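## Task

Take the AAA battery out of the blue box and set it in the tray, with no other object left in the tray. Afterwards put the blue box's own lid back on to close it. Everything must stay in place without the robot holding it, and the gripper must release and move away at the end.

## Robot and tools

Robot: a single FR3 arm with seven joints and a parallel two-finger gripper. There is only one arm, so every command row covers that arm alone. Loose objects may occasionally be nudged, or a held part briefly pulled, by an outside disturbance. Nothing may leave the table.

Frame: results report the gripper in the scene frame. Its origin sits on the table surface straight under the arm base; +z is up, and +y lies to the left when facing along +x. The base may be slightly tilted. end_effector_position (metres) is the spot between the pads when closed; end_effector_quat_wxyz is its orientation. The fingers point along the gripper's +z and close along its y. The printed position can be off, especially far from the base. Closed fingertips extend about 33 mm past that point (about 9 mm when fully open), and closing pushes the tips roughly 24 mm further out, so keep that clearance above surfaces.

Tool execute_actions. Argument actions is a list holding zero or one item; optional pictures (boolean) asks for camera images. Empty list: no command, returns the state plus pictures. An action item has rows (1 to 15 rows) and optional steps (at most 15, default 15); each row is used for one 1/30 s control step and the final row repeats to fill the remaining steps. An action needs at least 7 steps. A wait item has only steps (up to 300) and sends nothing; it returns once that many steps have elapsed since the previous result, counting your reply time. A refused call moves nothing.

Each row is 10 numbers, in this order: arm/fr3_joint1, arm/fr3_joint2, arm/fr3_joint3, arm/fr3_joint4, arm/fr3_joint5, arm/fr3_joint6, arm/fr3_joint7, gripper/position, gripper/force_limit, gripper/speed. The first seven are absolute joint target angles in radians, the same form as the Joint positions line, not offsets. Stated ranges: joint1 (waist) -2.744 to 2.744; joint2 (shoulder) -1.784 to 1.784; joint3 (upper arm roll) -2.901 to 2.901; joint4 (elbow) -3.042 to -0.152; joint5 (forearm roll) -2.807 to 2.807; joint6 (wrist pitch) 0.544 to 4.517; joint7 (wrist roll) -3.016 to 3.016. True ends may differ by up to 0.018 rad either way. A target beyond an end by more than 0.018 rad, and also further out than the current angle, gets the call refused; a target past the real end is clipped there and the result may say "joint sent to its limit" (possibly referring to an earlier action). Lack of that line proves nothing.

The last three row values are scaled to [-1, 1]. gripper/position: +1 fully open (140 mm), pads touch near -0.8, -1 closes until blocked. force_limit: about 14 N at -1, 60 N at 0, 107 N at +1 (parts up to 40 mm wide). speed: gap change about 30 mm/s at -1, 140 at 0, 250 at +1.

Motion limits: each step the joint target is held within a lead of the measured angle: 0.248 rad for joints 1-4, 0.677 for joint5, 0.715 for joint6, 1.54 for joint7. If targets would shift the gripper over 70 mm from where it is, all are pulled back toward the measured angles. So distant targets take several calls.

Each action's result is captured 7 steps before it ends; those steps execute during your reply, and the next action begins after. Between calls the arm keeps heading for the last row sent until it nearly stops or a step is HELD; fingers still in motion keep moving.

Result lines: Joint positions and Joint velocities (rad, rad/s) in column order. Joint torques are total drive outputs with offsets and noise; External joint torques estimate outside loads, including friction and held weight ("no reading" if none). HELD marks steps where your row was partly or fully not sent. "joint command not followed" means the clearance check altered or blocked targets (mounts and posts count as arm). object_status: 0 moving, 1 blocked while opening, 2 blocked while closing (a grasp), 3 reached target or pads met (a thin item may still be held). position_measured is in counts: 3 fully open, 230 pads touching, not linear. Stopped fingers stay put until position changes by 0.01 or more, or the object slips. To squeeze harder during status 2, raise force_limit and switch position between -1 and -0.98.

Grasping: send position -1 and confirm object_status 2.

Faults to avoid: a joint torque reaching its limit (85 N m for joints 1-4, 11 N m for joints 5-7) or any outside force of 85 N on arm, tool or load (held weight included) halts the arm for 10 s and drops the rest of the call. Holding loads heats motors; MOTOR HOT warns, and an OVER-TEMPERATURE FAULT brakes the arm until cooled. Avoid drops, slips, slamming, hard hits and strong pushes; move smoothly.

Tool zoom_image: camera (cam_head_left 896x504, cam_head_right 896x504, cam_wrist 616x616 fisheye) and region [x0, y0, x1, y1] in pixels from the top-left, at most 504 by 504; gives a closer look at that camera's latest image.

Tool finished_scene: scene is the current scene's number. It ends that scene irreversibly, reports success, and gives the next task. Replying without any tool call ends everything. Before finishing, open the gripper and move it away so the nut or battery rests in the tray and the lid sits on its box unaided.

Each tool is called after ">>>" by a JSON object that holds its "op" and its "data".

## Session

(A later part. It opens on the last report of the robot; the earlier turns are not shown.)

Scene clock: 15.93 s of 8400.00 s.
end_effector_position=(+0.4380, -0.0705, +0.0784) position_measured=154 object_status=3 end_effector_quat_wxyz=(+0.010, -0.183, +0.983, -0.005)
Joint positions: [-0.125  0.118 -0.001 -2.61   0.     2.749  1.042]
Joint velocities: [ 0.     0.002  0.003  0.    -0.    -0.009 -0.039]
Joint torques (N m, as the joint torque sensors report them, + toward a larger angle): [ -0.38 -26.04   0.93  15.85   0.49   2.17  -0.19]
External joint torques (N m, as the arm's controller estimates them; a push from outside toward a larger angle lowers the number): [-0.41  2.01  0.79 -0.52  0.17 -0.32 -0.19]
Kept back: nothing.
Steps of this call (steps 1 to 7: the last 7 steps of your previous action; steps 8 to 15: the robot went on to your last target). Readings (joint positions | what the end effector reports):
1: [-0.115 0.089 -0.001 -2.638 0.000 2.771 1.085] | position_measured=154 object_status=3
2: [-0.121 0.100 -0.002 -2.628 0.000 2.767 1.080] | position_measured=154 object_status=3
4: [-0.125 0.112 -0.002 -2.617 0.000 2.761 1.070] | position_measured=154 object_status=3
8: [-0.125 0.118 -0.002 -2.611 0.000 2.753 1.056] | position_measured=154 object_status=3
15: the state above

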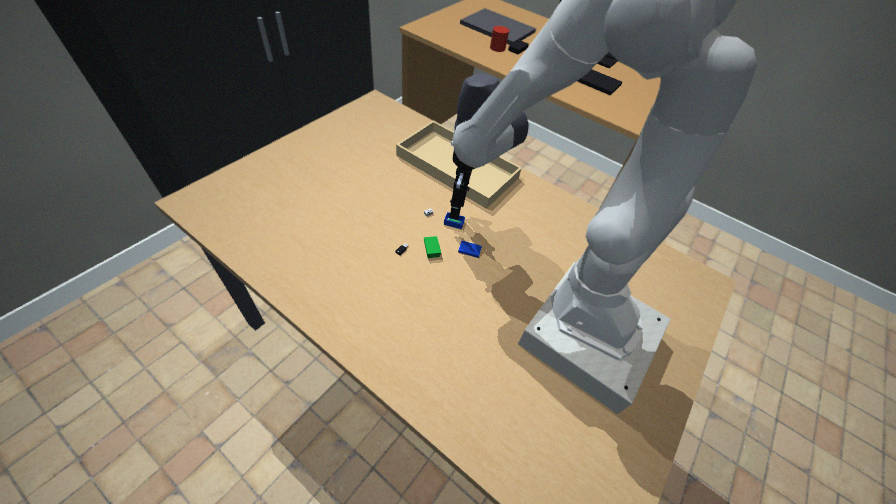

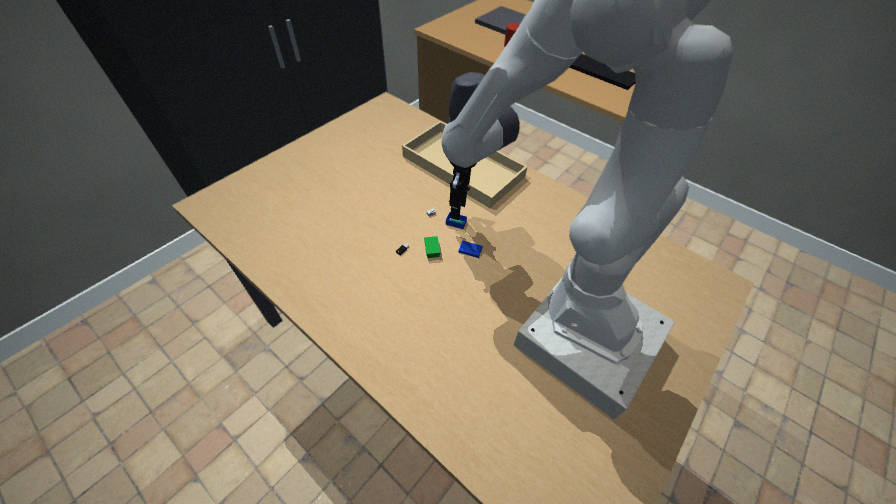

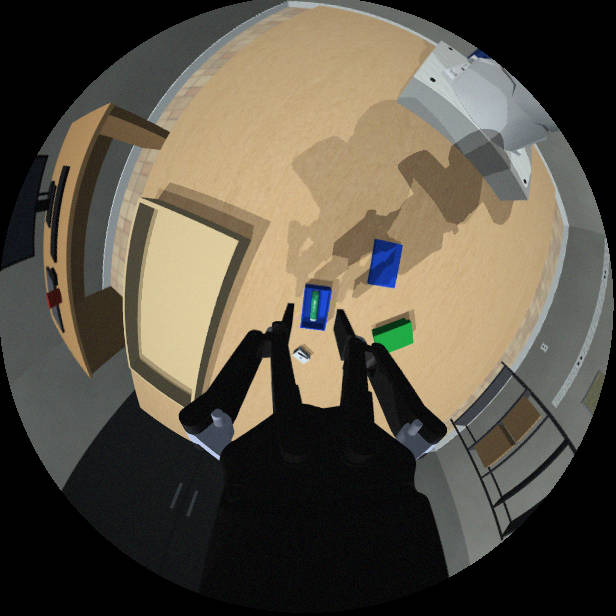

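>>> {"op": "execute_actions", "data": {"actions": [{"rows":[[-0.132,0.13,0,-2.6,0,2.76,1.02,-0.63,-0.3,0.3],[-0.132,0.145,0,-2.595,0,2.77,1.02,-0.63,-0.3,0.3],[-0.132,0.16,0,-2.59,0,2.778,1.02,-0.63,-0.3,0.3],[-0.132,0.172,0,-2.589,0,2.778,1.02,-0.63,-0.3,0.3],[-0.132,0.182,0,-2.589,0,2.778,1.02,-0.63,-0.3,0.3]],"steps":15}]}}

>>> {"op": "execute_actions", "data": {"actions": [{"steps":18}], "pictures": true}}

>>> {"op": "zoom_image", "data": {"camera": "cam_wrist", "region": [253,240,373,360]}}

Scene clock: 17.33 s of 8400.00 s.
end_effector_position=(+0.4357, -0.0717, +0.0603) position_measured=209 object_status=0 end_effector_quat_wxyz=(+0.001, -0.190, +0.982, -0.002)
Joint positions: [-0.129  0.176 -0.001 -2.592  0.     2.768  1.026]
Joint velocities: [-0.001  0.115 -0.002  0.    -0.001  0.031 -0.009]
Joint torques (N m, as the joint torque sensors report them, + toward a larger angle): [ -0.94 -30.44   0.42  16.59   0.3    3.29  -0.26]
External joint torques (N m, as the arm's controller estimates them; a push from outside toward a larger angle lowers the number): [-0.81  1.85  0.37 -0.78  0.    0.52 -0.26]
Steps of this call (steps 1 to 15: the robot went on to your last target; steps 16 to 34: nothing new was sent; steps 35 to 42: the first 8 steps of this action). Readings (joint positions | what the end effector reports):
35: [-0.126 0.120 -0.001 -2.608 0.000 2.749 1.030] | position_measured=154 object_status=0
36: [-0.127 0.125 -0.001 -2.605 0.000 2.752 1.029] | position_measured=161 object_status=0
38: [-0.128 0.143 -0.001 -2.596 0.000 2.760 1.028] | position_measured=180 object_status=0
42: the state above

Scene clock: 17.93 s of 8400.00 s.
end_effector_position=(+0.4371, -0.0719, +0.0591) position_measured=209 object_status=3 end_effector_quat_wxyz=(+0.002, -0.191, +0.982, -0.002)
Joint positions: [-0.129  0.181 -0.001 -2.591  0.     2.775  1.024]
Joint velocities: [ 0.     0.001 -0.001  0.     0.001  0.    -0.   ]
Joint torques (N m, as the joint torque sensors report them, + toward a larger angle): [ -1.07 -28.37   0.1   15.49   0.36   2.88  -0.08]
External joint torques (N m, as the arm's controller estimates them; a push from outside toward a larger angle lowers the number): [-1.02  0.99 -0.02 -0.14  0.06  0.43 -0.08]
Kept back: nothing.
Steps of this call (steps 1 to 7: the last 7 steps of your previous action; steps 8 to 15: the robot went on to your last target; steps 16 to 18: nothing new was sent). Readings (joint positions | what the end effector reports):
1: [-0.129 0.178 -0.001 -2.592 0.000 2.769 1.026] | position_measured=209 object_status=0
2: [-0.129 0.180 -0.001 -2.592 0.000 2.770 1.026] | position_measured=209 object_status=0
4: [-0.129 0.181 -0.001 -2.592 0.000 2.772 1.025] | position_measured=209 object_status=0
8: [-0.129 0.181 -0.001 -2.591 0.000 2.774 1.025] | position_measured=209 object_status=3
18: the state above
The arm was judged still, so your last target was given up. Only a new action makes it travel on or press farther. Fingers that are still opening or closing keep moving.

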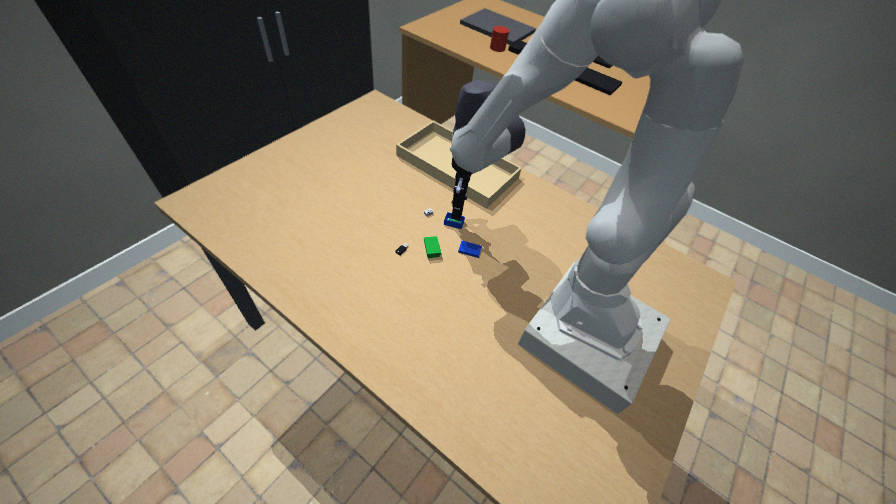

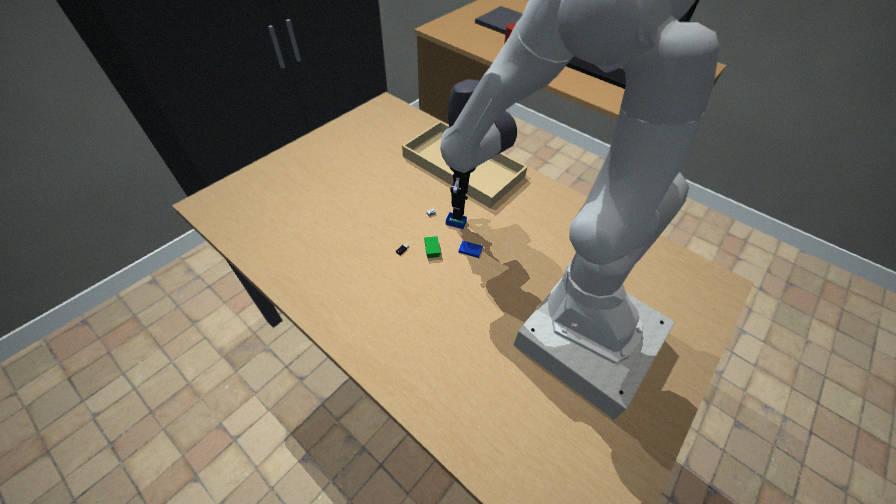

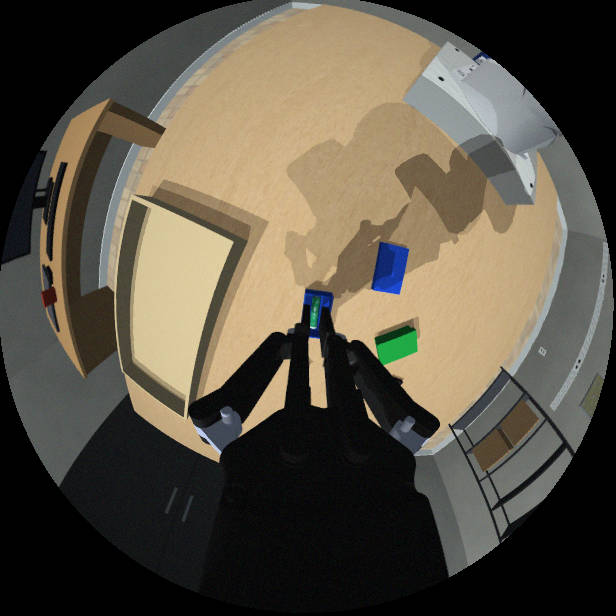

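Region (253, 240, 373, 360) of cam_wrist's 616x616 image, scaled by 4.200, with more detail than that image has.

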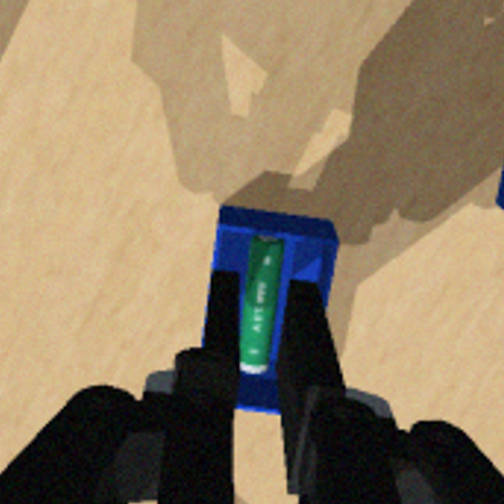

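>>> {"op": "execute_actions", "data": {"actions": [{"rows":[[-0.123,0.182,0,-2.592,0,2.778,1.026,-0.665,-0.3,0],[-0.123,0.182,0,-2.592,0,2.778,1.026,-0.665,-0.3,0],[-0.123,0.182,0,-2.592,0,2.778,1.026,-0.665,-0.3,0],[-0.123,0.186,0,-2.592,0,2.784,1.026,-0.665,-0.3,0],[-0.123,0.189,0,-2.592,0,2.787,1.026,-0.665,-0.3,0],[-0.123,0.192,0,-2.592,0,2.79,1.026,-0.665,-0.3,0],[-0.123,0.195,0,-2.592,0,2.793,1.026,-0.665,-0.3,0],[-0.123,0.198,0,-2.592,0,2.796,1.026,-0.665,-0.3,0],[-0.123,0.201,0,-2.592,0,2.799,1.026,-0.665,-0.3,0],[-0.123,0.204,0,-2.592,0,2.802,1.026,-0.665,-0.3,0],[-0.123,0.207,0,-2.592,0,2.804,1.026,-0.665,-0.3,0],[-0.123,0.21,0,-2.592,0,2.806,1.026,-0.665,-0.3,0]],"steps":15}]}}

>>> {"op": "execute_actions", "data": {"actions": [{"steps":15}], "pictures": true}}

>>> {"op": "zoom_image", "data": {"camera": "cam_wrist", "region": [253,240,373,360]}}

Scene clock: 19.00 s of 8400.00 s.
end_effector_position=(+0.4369, -0.0703, +0.0559) position_measured=213 object_status=0 end_effector_quat_wxyz=(+0.002, -0.193, +0.981, -0.002)
Joint positions: [-0.126  0.19  -0.001 -2.591  0.     2.784  1.023]
Joint velocities: [-0.     0.085  0.    -0.     0.001  0.061  0.001]
Joint torques (N m, as the joint torque sensors report them, + toward a larger angle): [  1.72 -28.83  -0.05  14.42   0.37   2.94   0.05]
External joint torques (N m, as the arm's controller estimates them; a push from outside toward a larger angle lowers the number): [ 1.81  0.91 -0.12 -0.95  0.08  0.49  0.05]
Steps of this call (steps 1 to 24: nothing new was sent; steps 25 to 32: the first 8 steps of this action). Readings (joint positions | what the end effector reports):
25: [-0.129 0.181 -0.001 -2.591 0.000 2.776 1.023] | position_measured=209 object_status=0
26: [-0.128 0.181 -0.001 -2.591 0.000 2.776 1.023] | position_measured=211 object_status=0
28: [-0.126 0.181 -0.001 -2.591 0.000 2.776 1.023] | position_measured=213 object_status=0
32: the state above

Scene clock: 19.50 s of 8400.00 s.
end_effector_position=(+0.4361, -0.0702, +0.0493) position_measured=213 object_status=3 end_effector_quat_wxyz=(+0.002, -0.193, +0.981, -0.002)
Joint positions: [-0.126  0.208 -0.001 -2.591  0.     2.802  1.023]
Joint velocities: [-0.     0.001 -0.001 -0.     0.     0.008 -0.002]
Joint torques (N m, as the joint torque sensors report them, + toward a larger angle): [  1.82 -27.83   0.48  13.19   0.27   2.92   0.04]
External joint torques (N m, as the arm's controller estimates them; a push from outside toward a larger angle lowers the number): [ 1.91  1.86  0.38 -1.88  0.    0.48  0.04]
Kept back: nothing.
Steps of this call (steps 1 to 7: the last 7 steps of your previous action; steps 8 to 15: the robot went on to your last target). Readings (joint positions | what the end effector reports):
1: [-0.126 0.193 -0.001 -2.591 0.000 2.786 1.023] | position_measured=213 object_status=0
2: [-0.126 0.196 -0.001 -2.591 0.000 2.788 1.023] | position_measured=213 object_status=0
4: [-0.126 0.202 -0.001 -2.591 0.000 2.793 1.023] | position_measured=213 object_status=0
8: [-0.126 0.208 -0.001 -2.591 0.000 2.798 1.023] | position_measured=213 object_status=3
15: the state above

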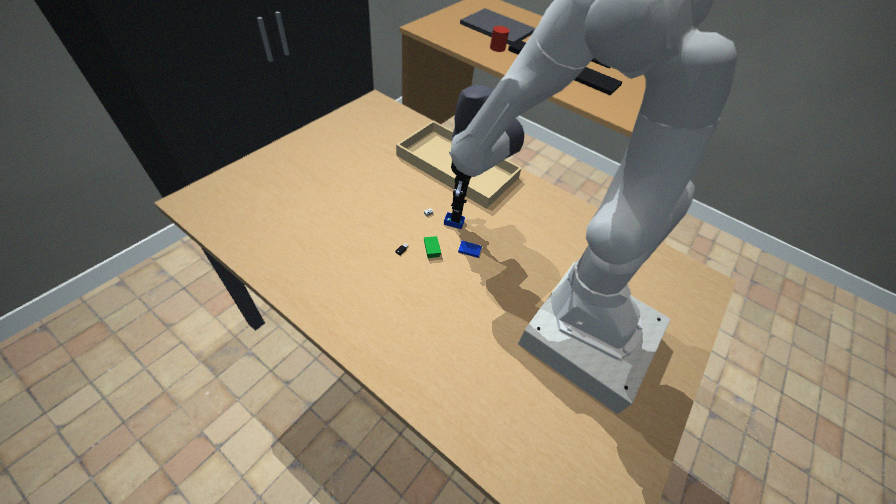

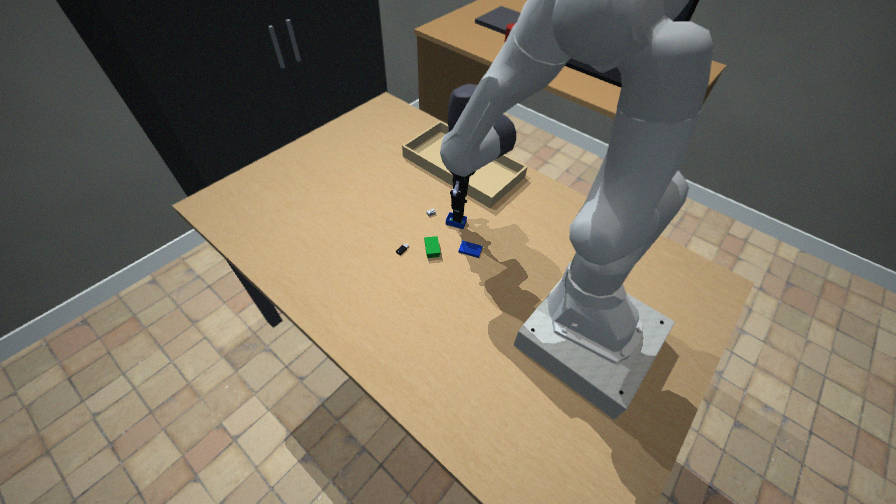

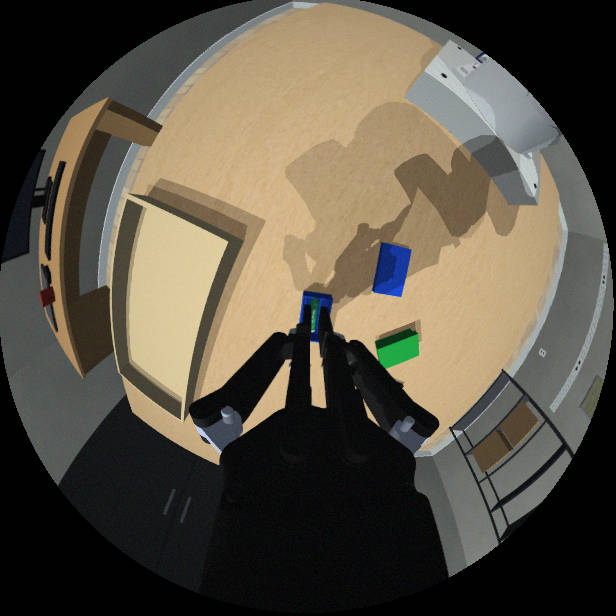

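Region (253, 240, 373, 360) of cam_wrist's 616x616 image, scaled by 4.200, with more detail than that image has.

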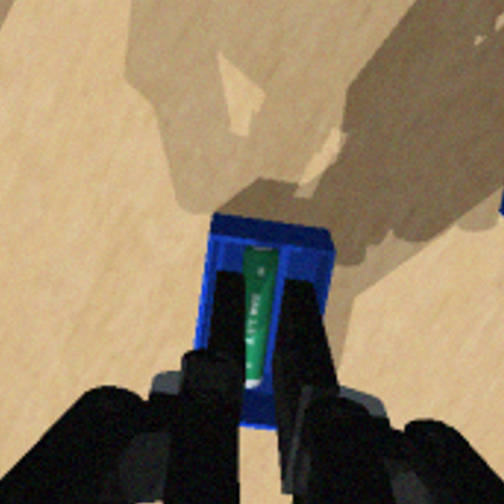

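>>> {"op": "execute_actions", "data": {"actions": [{"rows":[[-0.123,0.212,0,-2.592,0,2.81,1.026,-0.655,-0.3,0],[-0.123,0.215,0,-2.592,0,2.813,1.026,-0.655,-0.3,0],[-0.123,0.218,0,-2.592,0,2.816,1.026,-0.655,-0.3,0],[-0.123,0.221,0,-2.592,0,2.819,1.026,-0.655,-0.3,0],[-0.123,0.224,0,-2.592,0,2.822,1.026,-0.655,-0.3,0],[-0.123,0.227,0,-2.592,0,2.825,1.026,-0.655,-0.3,0],[-0.123,0.23,0,-2.592,0,2.828,1.026,-0.655,-0.3,0],[-0.123,0.233,0,-2.592,0,2.83,1.026,-0.655,-0.3,0],[-0.123,0.236,0,-2.592,0,2.832,1.026,-0.655,-0.3,0],[-0.123,0.239,0,-2.592,0,2.833,1.026,-0.655,-0.3,0]],"steps":15}]}}

>>> {"op": "execute_actions", "data": {"actions": [{"steps":14}], "pictures": true}}

>>> {"op": "zoom_image", "data": {"camera": "cam_wrist", "region": [253,240,373,360]}}

Scene clock: 20.27 s of 8400.00 s.
end_effector_position=(+0.4349, -0.0700, +0.0434) position_measured=212 object_status=3 end_effector_quat_wxyz=(+0.001, -0.193, +0.981, -0.002)
Joint positions: [-0.126  0.225 -0.001 -2.591  0.     2.817  1.023]
Joint velocities: [ 0.001  0.09  -0.    -0.002  0.     0.063 -0.   ]
Joint torques (N m, as the joint torque sensors report them, + toward a larger angle): [  2.51 -28.95   0.7   12.77   0.27   2.93   0.1 ]
External joint torques (N m, as the arm's controller estimates them; a push from outside toward a larger angle lowers the number): [ 2.61  1.37  0.59 -1.96  0.    0.49  0.1 ]
Steps of this call (steps 1 to 15: the robot went on to your last target; steps 16 to 23: the first 8 steps of this action). Readings (joint positions | what the end effector reports):
16: [-0.126 0.209 -0.001 -2.591 0.000 2.804 1.023] | position_measured=213 object_status=0
17: [-0.126 0.209 -0.001 -2.591 0.000 2.805 1.023] | position_measured=212 object_status=0
19: [-0.126 0.213 -0.001 -2.591 0.000 2.808 1.023] | position_measured=212 object_status=0
23: the state above

Scene clock: 20.73 s of 8400.00 s.
end_effector_position=(+0.4342, -0.0699, +0.0389) position_measured=212 object_status=3 end_effector_quat_wxyz=(+0.001, -0.193, +0.981, -0.002)
Joint positions: [-0.126  0.237 -0.001 -2.591  0.     2.83   1.023]
Joint velocities: [ 0.002 -0.001 -0.    -0.001  0.     0.005  0.001]
Joint torques (N m, as the joint torque sensors report them, + toward a larger angle): [  1.74 -28.78  -0.01  12.84   0.35   2.9    0.  ]
External joint torques (N m, as the arm's controller estimates them; a push from outside toward a larger angle lowers the number): [ 1.74  1.38 -0.22 -1.7   0.11  0.47  0.  ]
Kept back: nothing.
Steps of this call (steps 1 to 7: the last 7 steps of your previous action; steps 8 to 14: the robot went on to your last target). Readings (joint positions | what the end effector reports):
1: [-0.126 0.228 -0.001 -2.591 0.000 2.819 1.023] | position_measured=212 object_status=3
2: [-0.126 0.231 -0.001 -2.591 0.000 2.821 1.023] | position_measured=212 object_status=3
4: [-0.126 0.235 -0.001 -2.591 0.000 2.824 1.023] | position_measured=212 object_status=3
8: [-0.126 0.237 -0.001 -2.591 0.000 2.827 1.023] | position_measured=212 object_status=3
14: the state above

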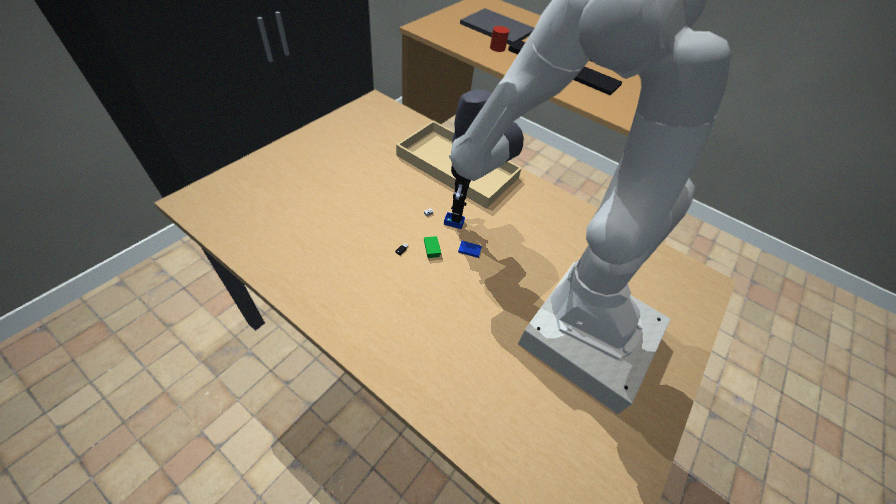

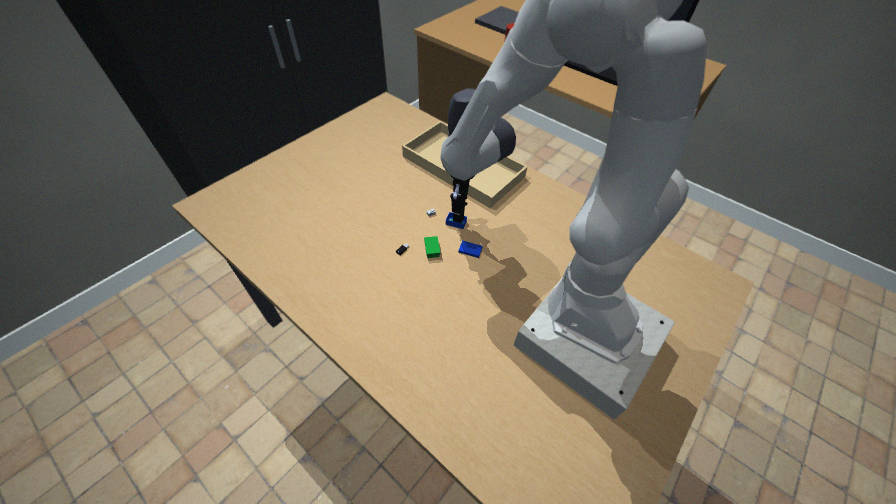

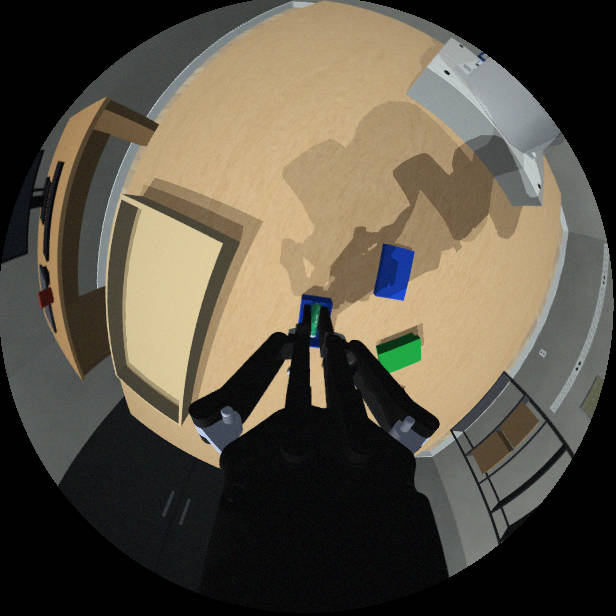

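Region (253, 240, 373, 360) of cam_wrist's 616x616 image, scaled by 4.200, with more detail than that image has.

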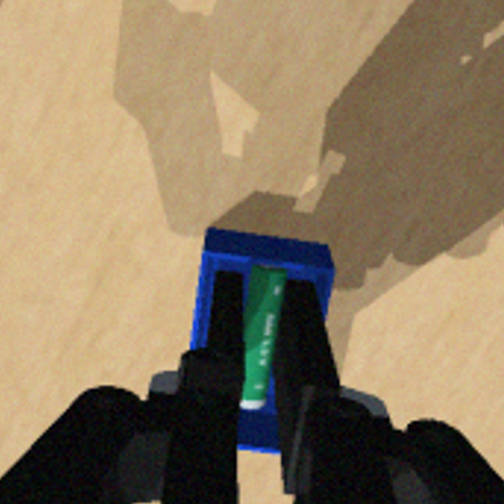

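Straddling the battery. Grip and lift.

>>> {"op": "execute_actions", "data": {"actions": [{"rows":[[-0.123,0.241,0,-2.592,0,2.835,1.026,-1,-0.5,-0.5]],"steps":12}]}}

>>> {"op": "execute_actions", "data": {"actions": [{"rows":[[-0.123,0.236,0,-2.592,0,2.83,1.026,-1,-0.5,-0.5],[-0.123,0.23,0,-2.592,0,2.825,1.026,-1,-0.5,-0.5],[-0.123,0.22,0,-2.592,0,2.815,1.026,-1,-0.5,-0.5],[-0.123,0.21,0,-2.592,0,2.805,1.026,-1,-0.5,-0.5],[-0.123,0.2,0,-2.592,0,2.795,1.026,-1,-0.5,-0.5],[-0.123,0.18,0,-2.592,0,2.78,1.026,-1,-0.5,-0.5],[-0.123,0.15,0,-2.592,0,2.75,1.026,-1,-0.5,-0.5],[-0.123,0.11,0,-2.592,0,2.71,1.026,-1,-0.5,-0.5],[-0.123,0.07,0,-2.592,0,2.67,1.026,-1,-0.5,-0.5],[-0.123,0.03,0,-2.592,0,2.63,1.026,-1,-0.5,-0.5]],"steps":15}]}}

>>> {"op": "execute_actions", "data": {"actions": [{"steps":10}], "pictures": true}}

Scene clock: 21.37 s of 8400.00 s.
end_effector_position=(+0.4366, -0.0704, +0.0409) position_measured=222 object_status=0 end_effector_quat_wxyz=(+0.004, -0.193, +0.981, -0.003)
Joint positions: [-0.126  0.234 -0.001 -2.591  0.     2.832  1.023]
Joint velocities: [ 0.001 -0.171 -0.011  0.024 -0.     0.007 -0.001]
Joint torques (N m, as the joint torque sensors report them, + toward a larger angle): [  2.32 -17.16   1.04  12.18   0.35   2.7    0.1 ]
External joint torques (N m, as the arm's controller estimates them; a push from outside toward a larger angle lowers the number): [ 2.65 15.71  0.91 -5.69  0.07 -0.54  0.1 ]
Steps of this call (steps 1 to 14: the robot went on to your last target; steps 15 to 19: the first 5 steps of this action). Readings (joint positions | what the end effector reports):
15: [-0.126 0.238 -0.001 -2.591 0.000 2.831 1.023] | position_measured=212 object_status=0
16: [-0.126 0.238 -0.001 -2.591 0.000 2.831 1.023] | position_measured=215 object_status=0
18: [-0.126 0.237 -0.001 -2.591 0.000 2.832 1.023] | position_measured=221 object_status=0
19: the state above

Scene clock: 21.87 s of 8400.00 s.
end_effector_position=(+0.4406, -0.0709, +0.0610) position_measured=232 object_status=3 end_effector_quat_wxyz=(+0.009, -0.193, +0.981, -0.005)
Joint positions: [-0.125  0.177 -0.001 -2.594  0.     2.788  1.023]
Joint velocities: [ 0.001 -0.716  0.    -0.041  0.001 -0.497 -0.   ]
Joint torques (N m, as the joint torque sensors report them, + toward a larger angle): [  1.78 -34.58   0.5   18.32   0.34   3.05   0.03]
External joint torques (N m, as the arm's controller estimates them; a push from outside toward a larger angle lowers the number): [ 1.73 -0.72  0.29 -2.01  0.08 -0.47  0.04]
Steps of this call (steps 1 to 7: the last 7 steps of your previous action; steps 8 to 15: the first 8 steps of this action). Readings (joint positions | what the end effector reports):
8: [-0.125 0.234 -0.001 -2.589 0.000 2.835 1.023] | position_measured=232 object_status=0
9: [-0.125 0.233 -0.001 -2.589 0.000 2.834 1.023] | position_measured=232 object_status=3
11: [-0.125 0.227 -0.001 -2.590 0.000 2.827 1.023] | position_measured=232 object_status=3
15: the state above

Scene clock: 22.20 s of 8400.00 s.
end_effector_position=(+0.4494, -0.0721, +0.1162) position_measured=232 object_status=3 end_effector_quat_wxyz=(+0.018, -0.193, +0.981, -0.008)
Joint positions: [-0.125  0.03  -0.001 -2.589  0.     2.658  1.023]
Joint velocities: [ 0.001 -0.    -0.001 -0.02   0.    -0.154  0.   ]
Joint torques (N m, as the joint torque sensors report them, + toward a larger angle): [  2.2  -27.56  -0.28  16.5    0.47   2.25   0.13]
External joint torques (N m, as the arm's controller estimates them; a push from outside toward a larger angle lowers the number): [ 2.26 -0.53 -0.24 -2.    0.07 -0.38  0.14]
Kept back: nothing.
Steps of this call (steps 1 to 7: the last 7 steps of your previous action; steps 8 to 10: the robot went on to your last target). Readings (joint positions | what the end effector reports):
1: [-0.125 0.149 -0.001 -2.595 0.000 2.768 1.023] | position_measured=232 object_status=3
2: [-0.125 0.116 -0.001 -2.595 0.000 2.744 1.023] | position_measured=232 object_status=3
4: [-0.125 0.061 -0.001 -2.591 0.000 2.709 1.023] | position_measured=232 object_status=3
8: [-0.125 0.031 -0.001 -2.588 0.000 2.670 1.023] | position_measured=232 object_status=3
10: the state above

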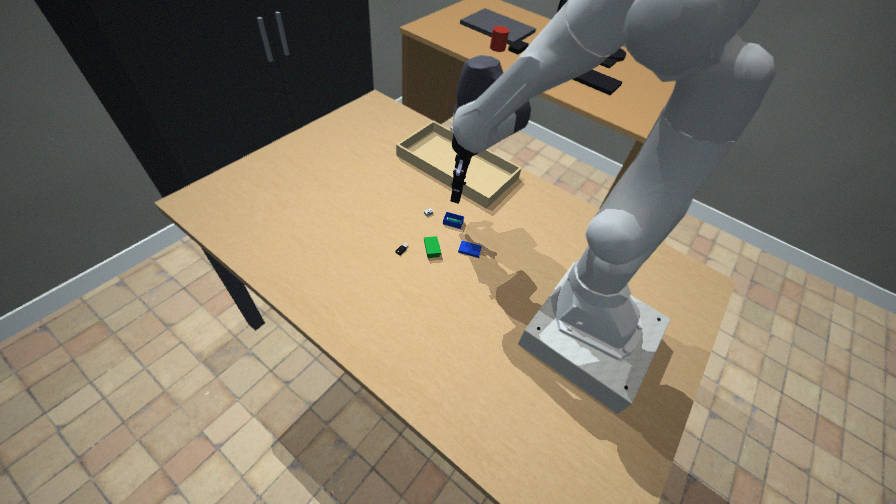

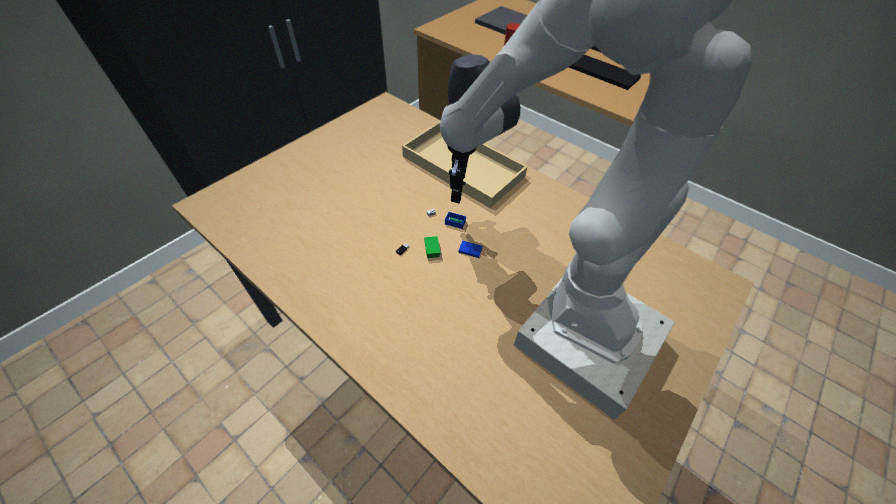

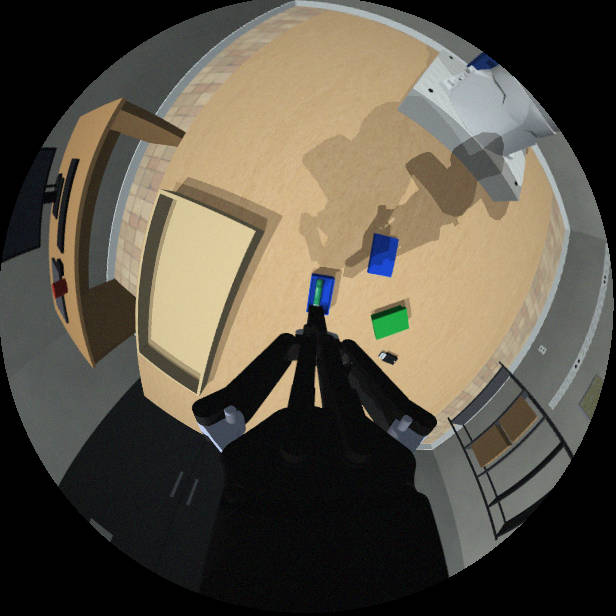

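; need lower ~.035.

>>> {"op": "execute_actions", "data": {"actions": [{"rows":[[-0.123,0.06,0,-2.592,0,2.69,1.026,-0.63,-0.3,0],[-0.123,0.1,0,-2.592,0,2.72,1.026,-0.63,-0.3,0],[-0.123,0.14,0,-2.592,0,2.75,1.026,-0.63,-0.3,0],[-0.123,0.17,0,-2.592,0,2.775,1.026,-0.63,-0.3,0],[-0.123,0.185,0,-2.592,0,2.785,1.026,-0.63,-0.3,0]],"steps":15}]}}

>>> {"op": "execute_actions", "data": {"actions": [{"steps":15}], "pictures": true}}

>>> {"op": "zoom_image", "data": {"camera": "cam_wrist", "region": [253,240,373,360]}}

Scene clock: 23.20 s of 8400.00 s.
end_effector_position=(+0.4254, -0.0684, +0.0573) position_measured=209 object_status=0 end_effector_quat_wxyz=(-0.014, -0.193, +0.981, +0.004)
Joint positions: [-0.125  0.175 -0.001 -2.594  0.     2.738  1.023]
Joint velocities: [-0.     0.245 -0.001 -0.039 -0.001  0.233  0.   ]
Joint torques (N m, as the joint torque sensors report them, + toward a larger angle): [  1.54 -35.09   0.37  18.13   0.41   3.72   0.04]
External joint torques (N m, as the arm's controller estimates them; a push from outside toward a larger angle lowers the number): [ 1.6   1.73  0.25 -2.    0.11  0.48  0.04]
Steps of this call (steps 1 to 22: the robot went on to your last target; steps 23 to 30: the first 8 steps of this action). Readings (joint positions | what the end effector reports):
23: [-0.125 0.034 -0.001 -2.590 0.000 2.641 1.023] | position_measured=232 object_status=0
24: [-0.125 0.046 -0.001 -2.588 0.000 2.655 1.023] | position_measured=232 object_status=0
26: [-0.125 0.095 -0.001 -2.586 0.000 2.690 1.023] | position_measured=211 object_status=0
30: the state above

Scene clock: 23.70 s of 8400.00 s.
end_effector_position=(+0.4357, -0.0701, +0.0570) position_measured=209 object_status=3 end_effector_quat_wxyz=(+0.001, -0.193, +0.981, -0.002)
Joint positions: [-0.125  0.184 -0.001 -2.594  0.     2.78   1.023]
Joint velocities: [-0.001  0.001 -0.    -0.002 -0.001  0.014  0.001]
Joint torques (N m, as the joint torque sensors report them, + toward a larger angle): [  2.82 -28.24   0.91  15.59   0.24   3.02   0.13]
External joint torques (N m, as the arm's controller estimates them; a push from outside toward a larger angle lowers the number): [ 2.96  1.08  0.89  0.16 -0.05  0.59  0.13]
Kept back: nothing.
Steps of this call (steps 1 to 7: the last 7 steps of your previous action; steps 8 to 15: the robot went on to your last target). Readings (joint positions | what the end effector reports):
1: [-0.125 0.181 -0.001 -2.595 0.000 2.745 1.023] | position_measured=209 object_status=0
2: [-0.125 0.184 -0.001 -2.595 0.000 2.751 1.023] | position_measured=209 object_status=0
4: [-0.125 0.184 -0.001 -2.594 0.000 2.761 1.023] | position_measured=209 object_status=0
8: [-0.125 0.184 -0.001 -2.594 0.000 2.773 1.023] | position_measured=209 object_status=3
15: the state above

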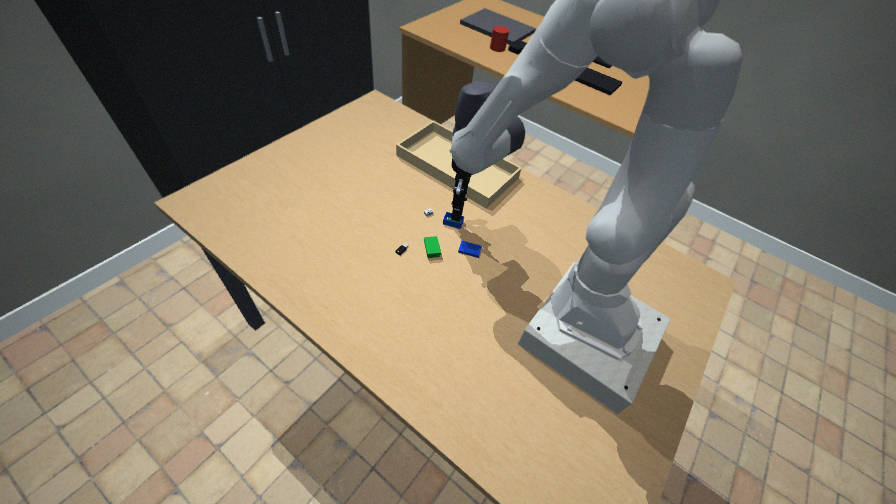

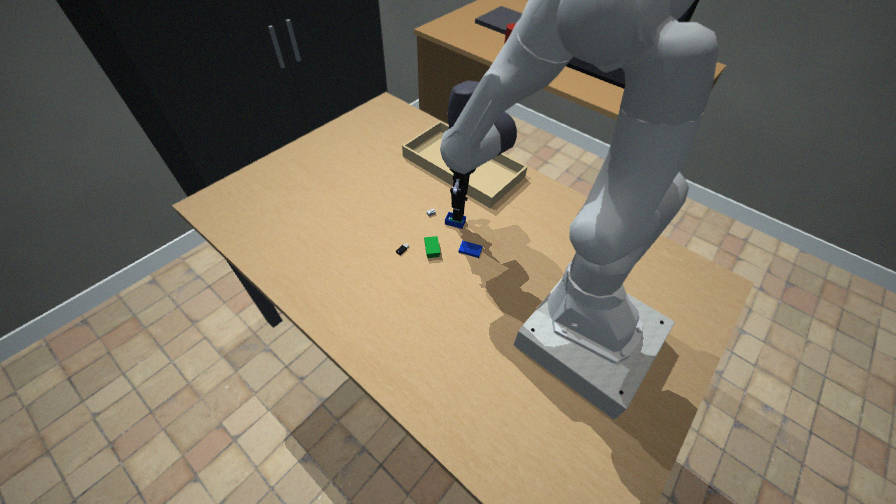

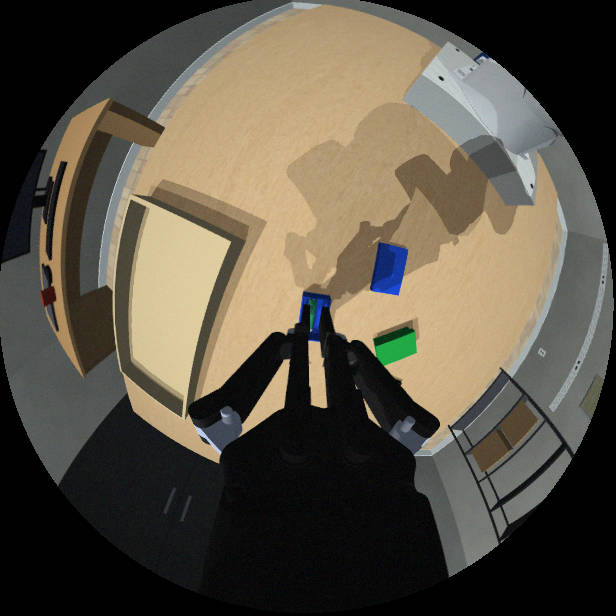

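Region (253, 240, 373, 360) of cam_wrist's 616x616 image, scaled by 4.200, with more detail than that image has.

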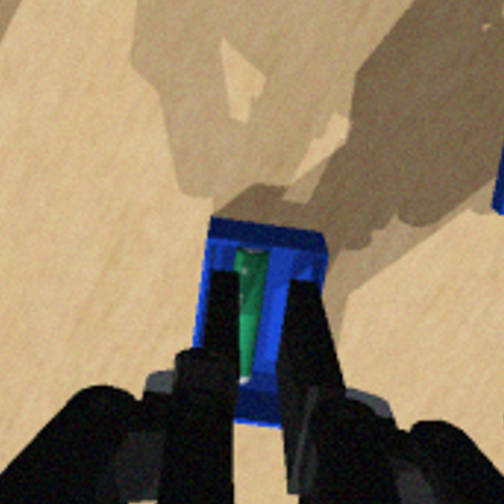

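>>> {"op": "execute_actions", "data": {"actions": [{"rows":[[-0.125,0.19,0,-2.592,0,2.792,1.026,-0.63,-0.3,0],[-0.125,0.195,0,-2.592,0,2.797,1.026,-0.63,-0.3,0],[-0.125,0.2,0,-2.592,0,2.802,1.026,-0.63,-0.3,0],[-0.125,0.204,0,-2.592,0,2.806,1.026,-0.63,-0.3,0],[-0.125,0.208,0,-2.592,0,2.81,1.026,-0.63,-0.3,0],[-0.125,0.212,0,-2.592,0,2.814,1.026,-0.63,-0.3,0],[-0.125,0.216,0,-2.592,0,2.817,1.026,-0.63,-0.3,0],[-0.125,0.22,0,-2.592,0,2.821,1.026,-0.63,-0.3,0],[-0.125,0.224,0,-2.592,0,2.825,1.026,-0.63,-0.3,0],[-0.125,0.228,0,-2.592,0,2.828,1.026,-0.63,-0.3,0],[-0.125,0.232,0,-2.592,0,2.832,1.026,-0.63,-0.3,0],[-0.125,0.236,0,-2.592,0,2.836,1.026,-0.63,-0.3,0],[-0.125,0.24,0,-2.592,0,2.839,1.026,-0.63,-0.3,0],[-0.125,0.244,0,-2.592,0,2.842,1.026,-0.63,-0.3,0],[-0.125,0.248,0,-2.592,0,2.843,1.026,-0.63,-0.3,0]],"steps":15}]}}

>>> {"op": "execute_actions", "data": {"actions": [{"steps":18}], "pictures": true}}

>>> {"op": "zoom_image", "data": {"camera": "cam_wrist", "region": [253,240,373,360]}}

Scene clock: 24.77 s of 8400.00 s.
end_effector_position=(+0.4346, -0.0699, +0.0483) position_measured=209 object_status=3 end_effector_quat_wxyz=(+0.001, -0.193, +0.981, -0.002)
Joint positions: [-0.125  0.209 -0.001 -2.593  0.     2.803  1.023]
Joint velocities: [-0.001  0.123 -0.    -0.001  0.001  0.093  0.   ]
Joint torques (N m, as the joint torque sensors report them, + toward a larger angle): [  0.61 -29.61   0.57  14.95   0.37   2.96   0.13]
External joint torques (N m, as the arm's controller estimates them; a push from outside toward a larger angle lowers the number): [ 0.78  0.65  0.54 -0.07  0.08  0.52  0.13]
Steps of this call (steps 1 to 15: the robot went on to your last target; steps 16 to 24: nothing new was sent; steps 25 to 32: the first 8 steps of this action). Readings (joint positions | what the end effector reports):
25: [-0.125 0.185 -0.001 -2.594 0.000 2.783 1.023] | position_measured=209 object_status=3
26: [-0.125 0.187 -0.001 -2.593 0.000 2.785 1.023] | position_measured=209 object_status=3
28: [-0.125 0.193 -0.001 -2.593 0.000 2.791 1.023] | position_measured=209 object_status=3
32: the state above

Scene clock: 25.37 s of 8400.00 s.
end_effector_position=(+0.4324, -0.0696, +0.0351) position_measured=209 object_status=3 end_effector_quat_wxyz=(+0.000, -0.193, +0.981, -0.001)
Joint positions: [-0.125  0.246 -0.001 -2.593  0.     2.839  1.023]
Joint velocities: [-0.     0.001 -0.001  0.    -0.001  0.01  -0.002]
Joint torques (N m, as the joint torque sensors report them, + toward a larger angle): [  1.57 -28.94   0.43  13.74   0.27   2.84   0.07]
External joint torques (N m, as the arm's controller estimates them; a push from outside toward a larger angle lowers the number): [ 1.7   1.3   0.34 -0.62  0.02  0.4   0.07]
Kept back: nothing.
Steps of this call (steps 1 to 7: the last 7 steps of your previous action; steps 8 to 18: the robot went on to your last target). Readings (joint positions | what the end effector reports):
1: [-0.125 0.213 -0.001 -2.593 0.000 2.806 1.023] | position_measured=209 object_status=3
2: [-0.125 0.217 -0.001 -2.593 0.000 2.810 1.023] | position_measured=209 object_status=3
4: [-0.125 0.225 -0.001 -2.593 0.000 2.817 1.023] | position_measured=209 object_status=3
8: [-0.125 0.241 -0.001 -2.593 0.000 2.829 1.023] | position_measured=209 object_status=3
18: the state above

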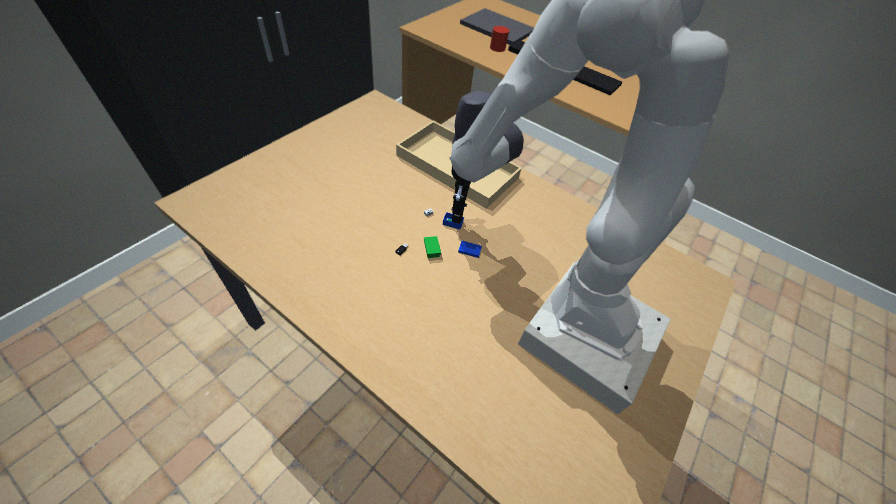

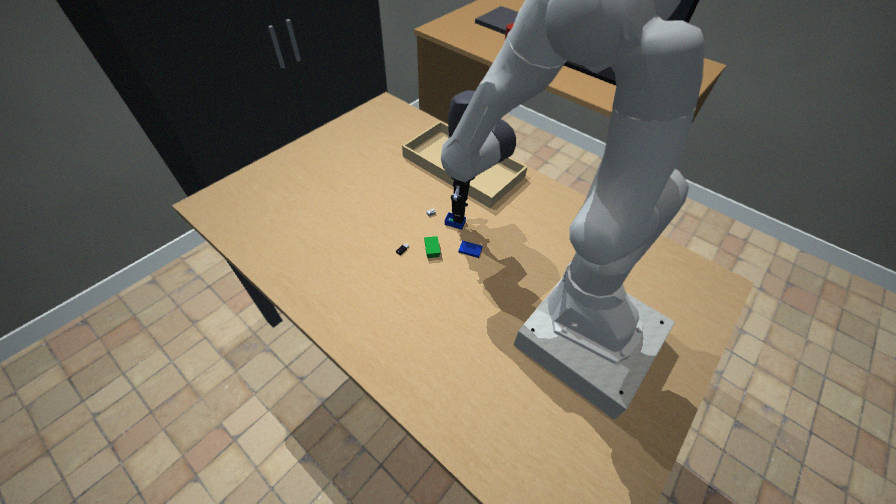

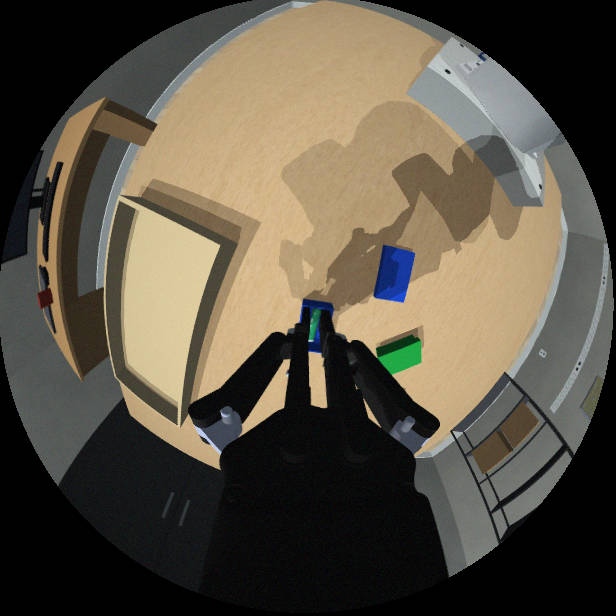

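Region (253, 240, 373, 360) of cam_wrist's 616x616 image, scaled by 4.200, with more detail than that image has.

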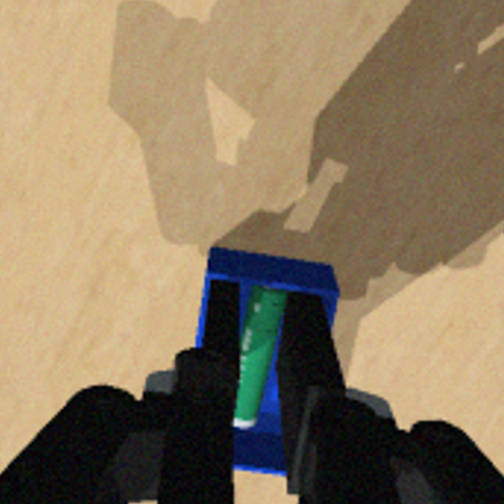

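>>> {"op": "execute_actions", "data": {"actions": [{"rows":[[-0.125,0.248,0,-2.592,0,2.843,1.026,-1,-0.4,-1]],"steps":15}]}}

>>> {"op": "execute_actions", "data": {"actions": [{"steps":10}]}}

Scene clock: 25.83 s of 8400.00 s.
end_effector_position=(+0.4329, -0.0697, +0.0353) position_measured=219 object_status=0 end_effector_quat_wxyz=(+0.001, -0.193, +0.981, -0.002)
Joint positions: [-0.125  0.246 -0.001 -2.593  0.     2.84   1.023]
Joint velocities: [ 0.001 -0.     0.     0.    -0.001 -0.     0.001]
Joint torques (N m, as the joint torque sensors report them, + toward a larger angle): [  1.01 -29.08   0.5   13.52   0.38   2.9    0.09]
External joint torques (N m, as the arm's controller estimates them; a push from outside toward a larger angle lowers the number): [ 1.04  1.19  0.31 -0.87  0.14  0.44  0.09]
Steps of this call (steps 1 to 6: the robot went on to your last target; steps 7 to 14: the first 8 steps of this action). Readings (joint positions | what the end effector reports):
7: [-0.125 0.246 -0.001 -2.593 0.000 2.840 1.023] | position_measured=209 object_status=0
8: [-0.125 0.246 -0.001 -2.593 0.000 2.840 1.023] | position_measured=210 object_status=0
10: [-0.125 0.246 -0.001 -2.593 0.000 2.840 1.023] | position_measured=213 object_status=0
14: the state above

Scene clock: 26.17 s of 8400.00 s.
end_effector_position=(+0.4329, -0.0697, +0.0353) position_measured=219 object_status=2 end_effector_quat_wxyz=(+0.001, -0.193, +0.981, -0.002)
Joint positions: [-0.125  0.246 -0.001 -2.593  0.     2.84   1.023]
Joint velocities: [ 0.001 -0.    -0.003  0.002  0.     0.    -0.001]
Joint torques (N m, as the joint torque sensors report them, + toward a larger angle): [  0.75 -29.01   0.58  13.55   0.35   2.89   0.02]
External joint torques (N m, as the arm's controller estimates them; a push from outside toward a larger angle lowers the number): [ 0.89  1.33  0.49 -0.91  0.1   0.43  0.02]
Kept back: nothing.
Steps of this call (steps 1 to 7: the last 7 steps of your previous action; steps 8 to 10: the robot went on to your last target). Readings (joint positions | what the end effector reports):
1: [-0.125 0.246 -0.001 -2.593 0.000 2.840 1.023] | position_measured=219 object_status=0
2: [-0.125 0.246 -0.001 -2.593 0.000 2.840 1.023] | position_measured=219 object_status=0
4: [-0.125 0.246 -0.001 -2.593 0.000 2.840 1.023] | position_measured=219 object_status=0
8: [-0.125 0.246 -0.001 -2.593 0.000 2.840 1.023] | position_measured=219 object_status=2
10: the state above


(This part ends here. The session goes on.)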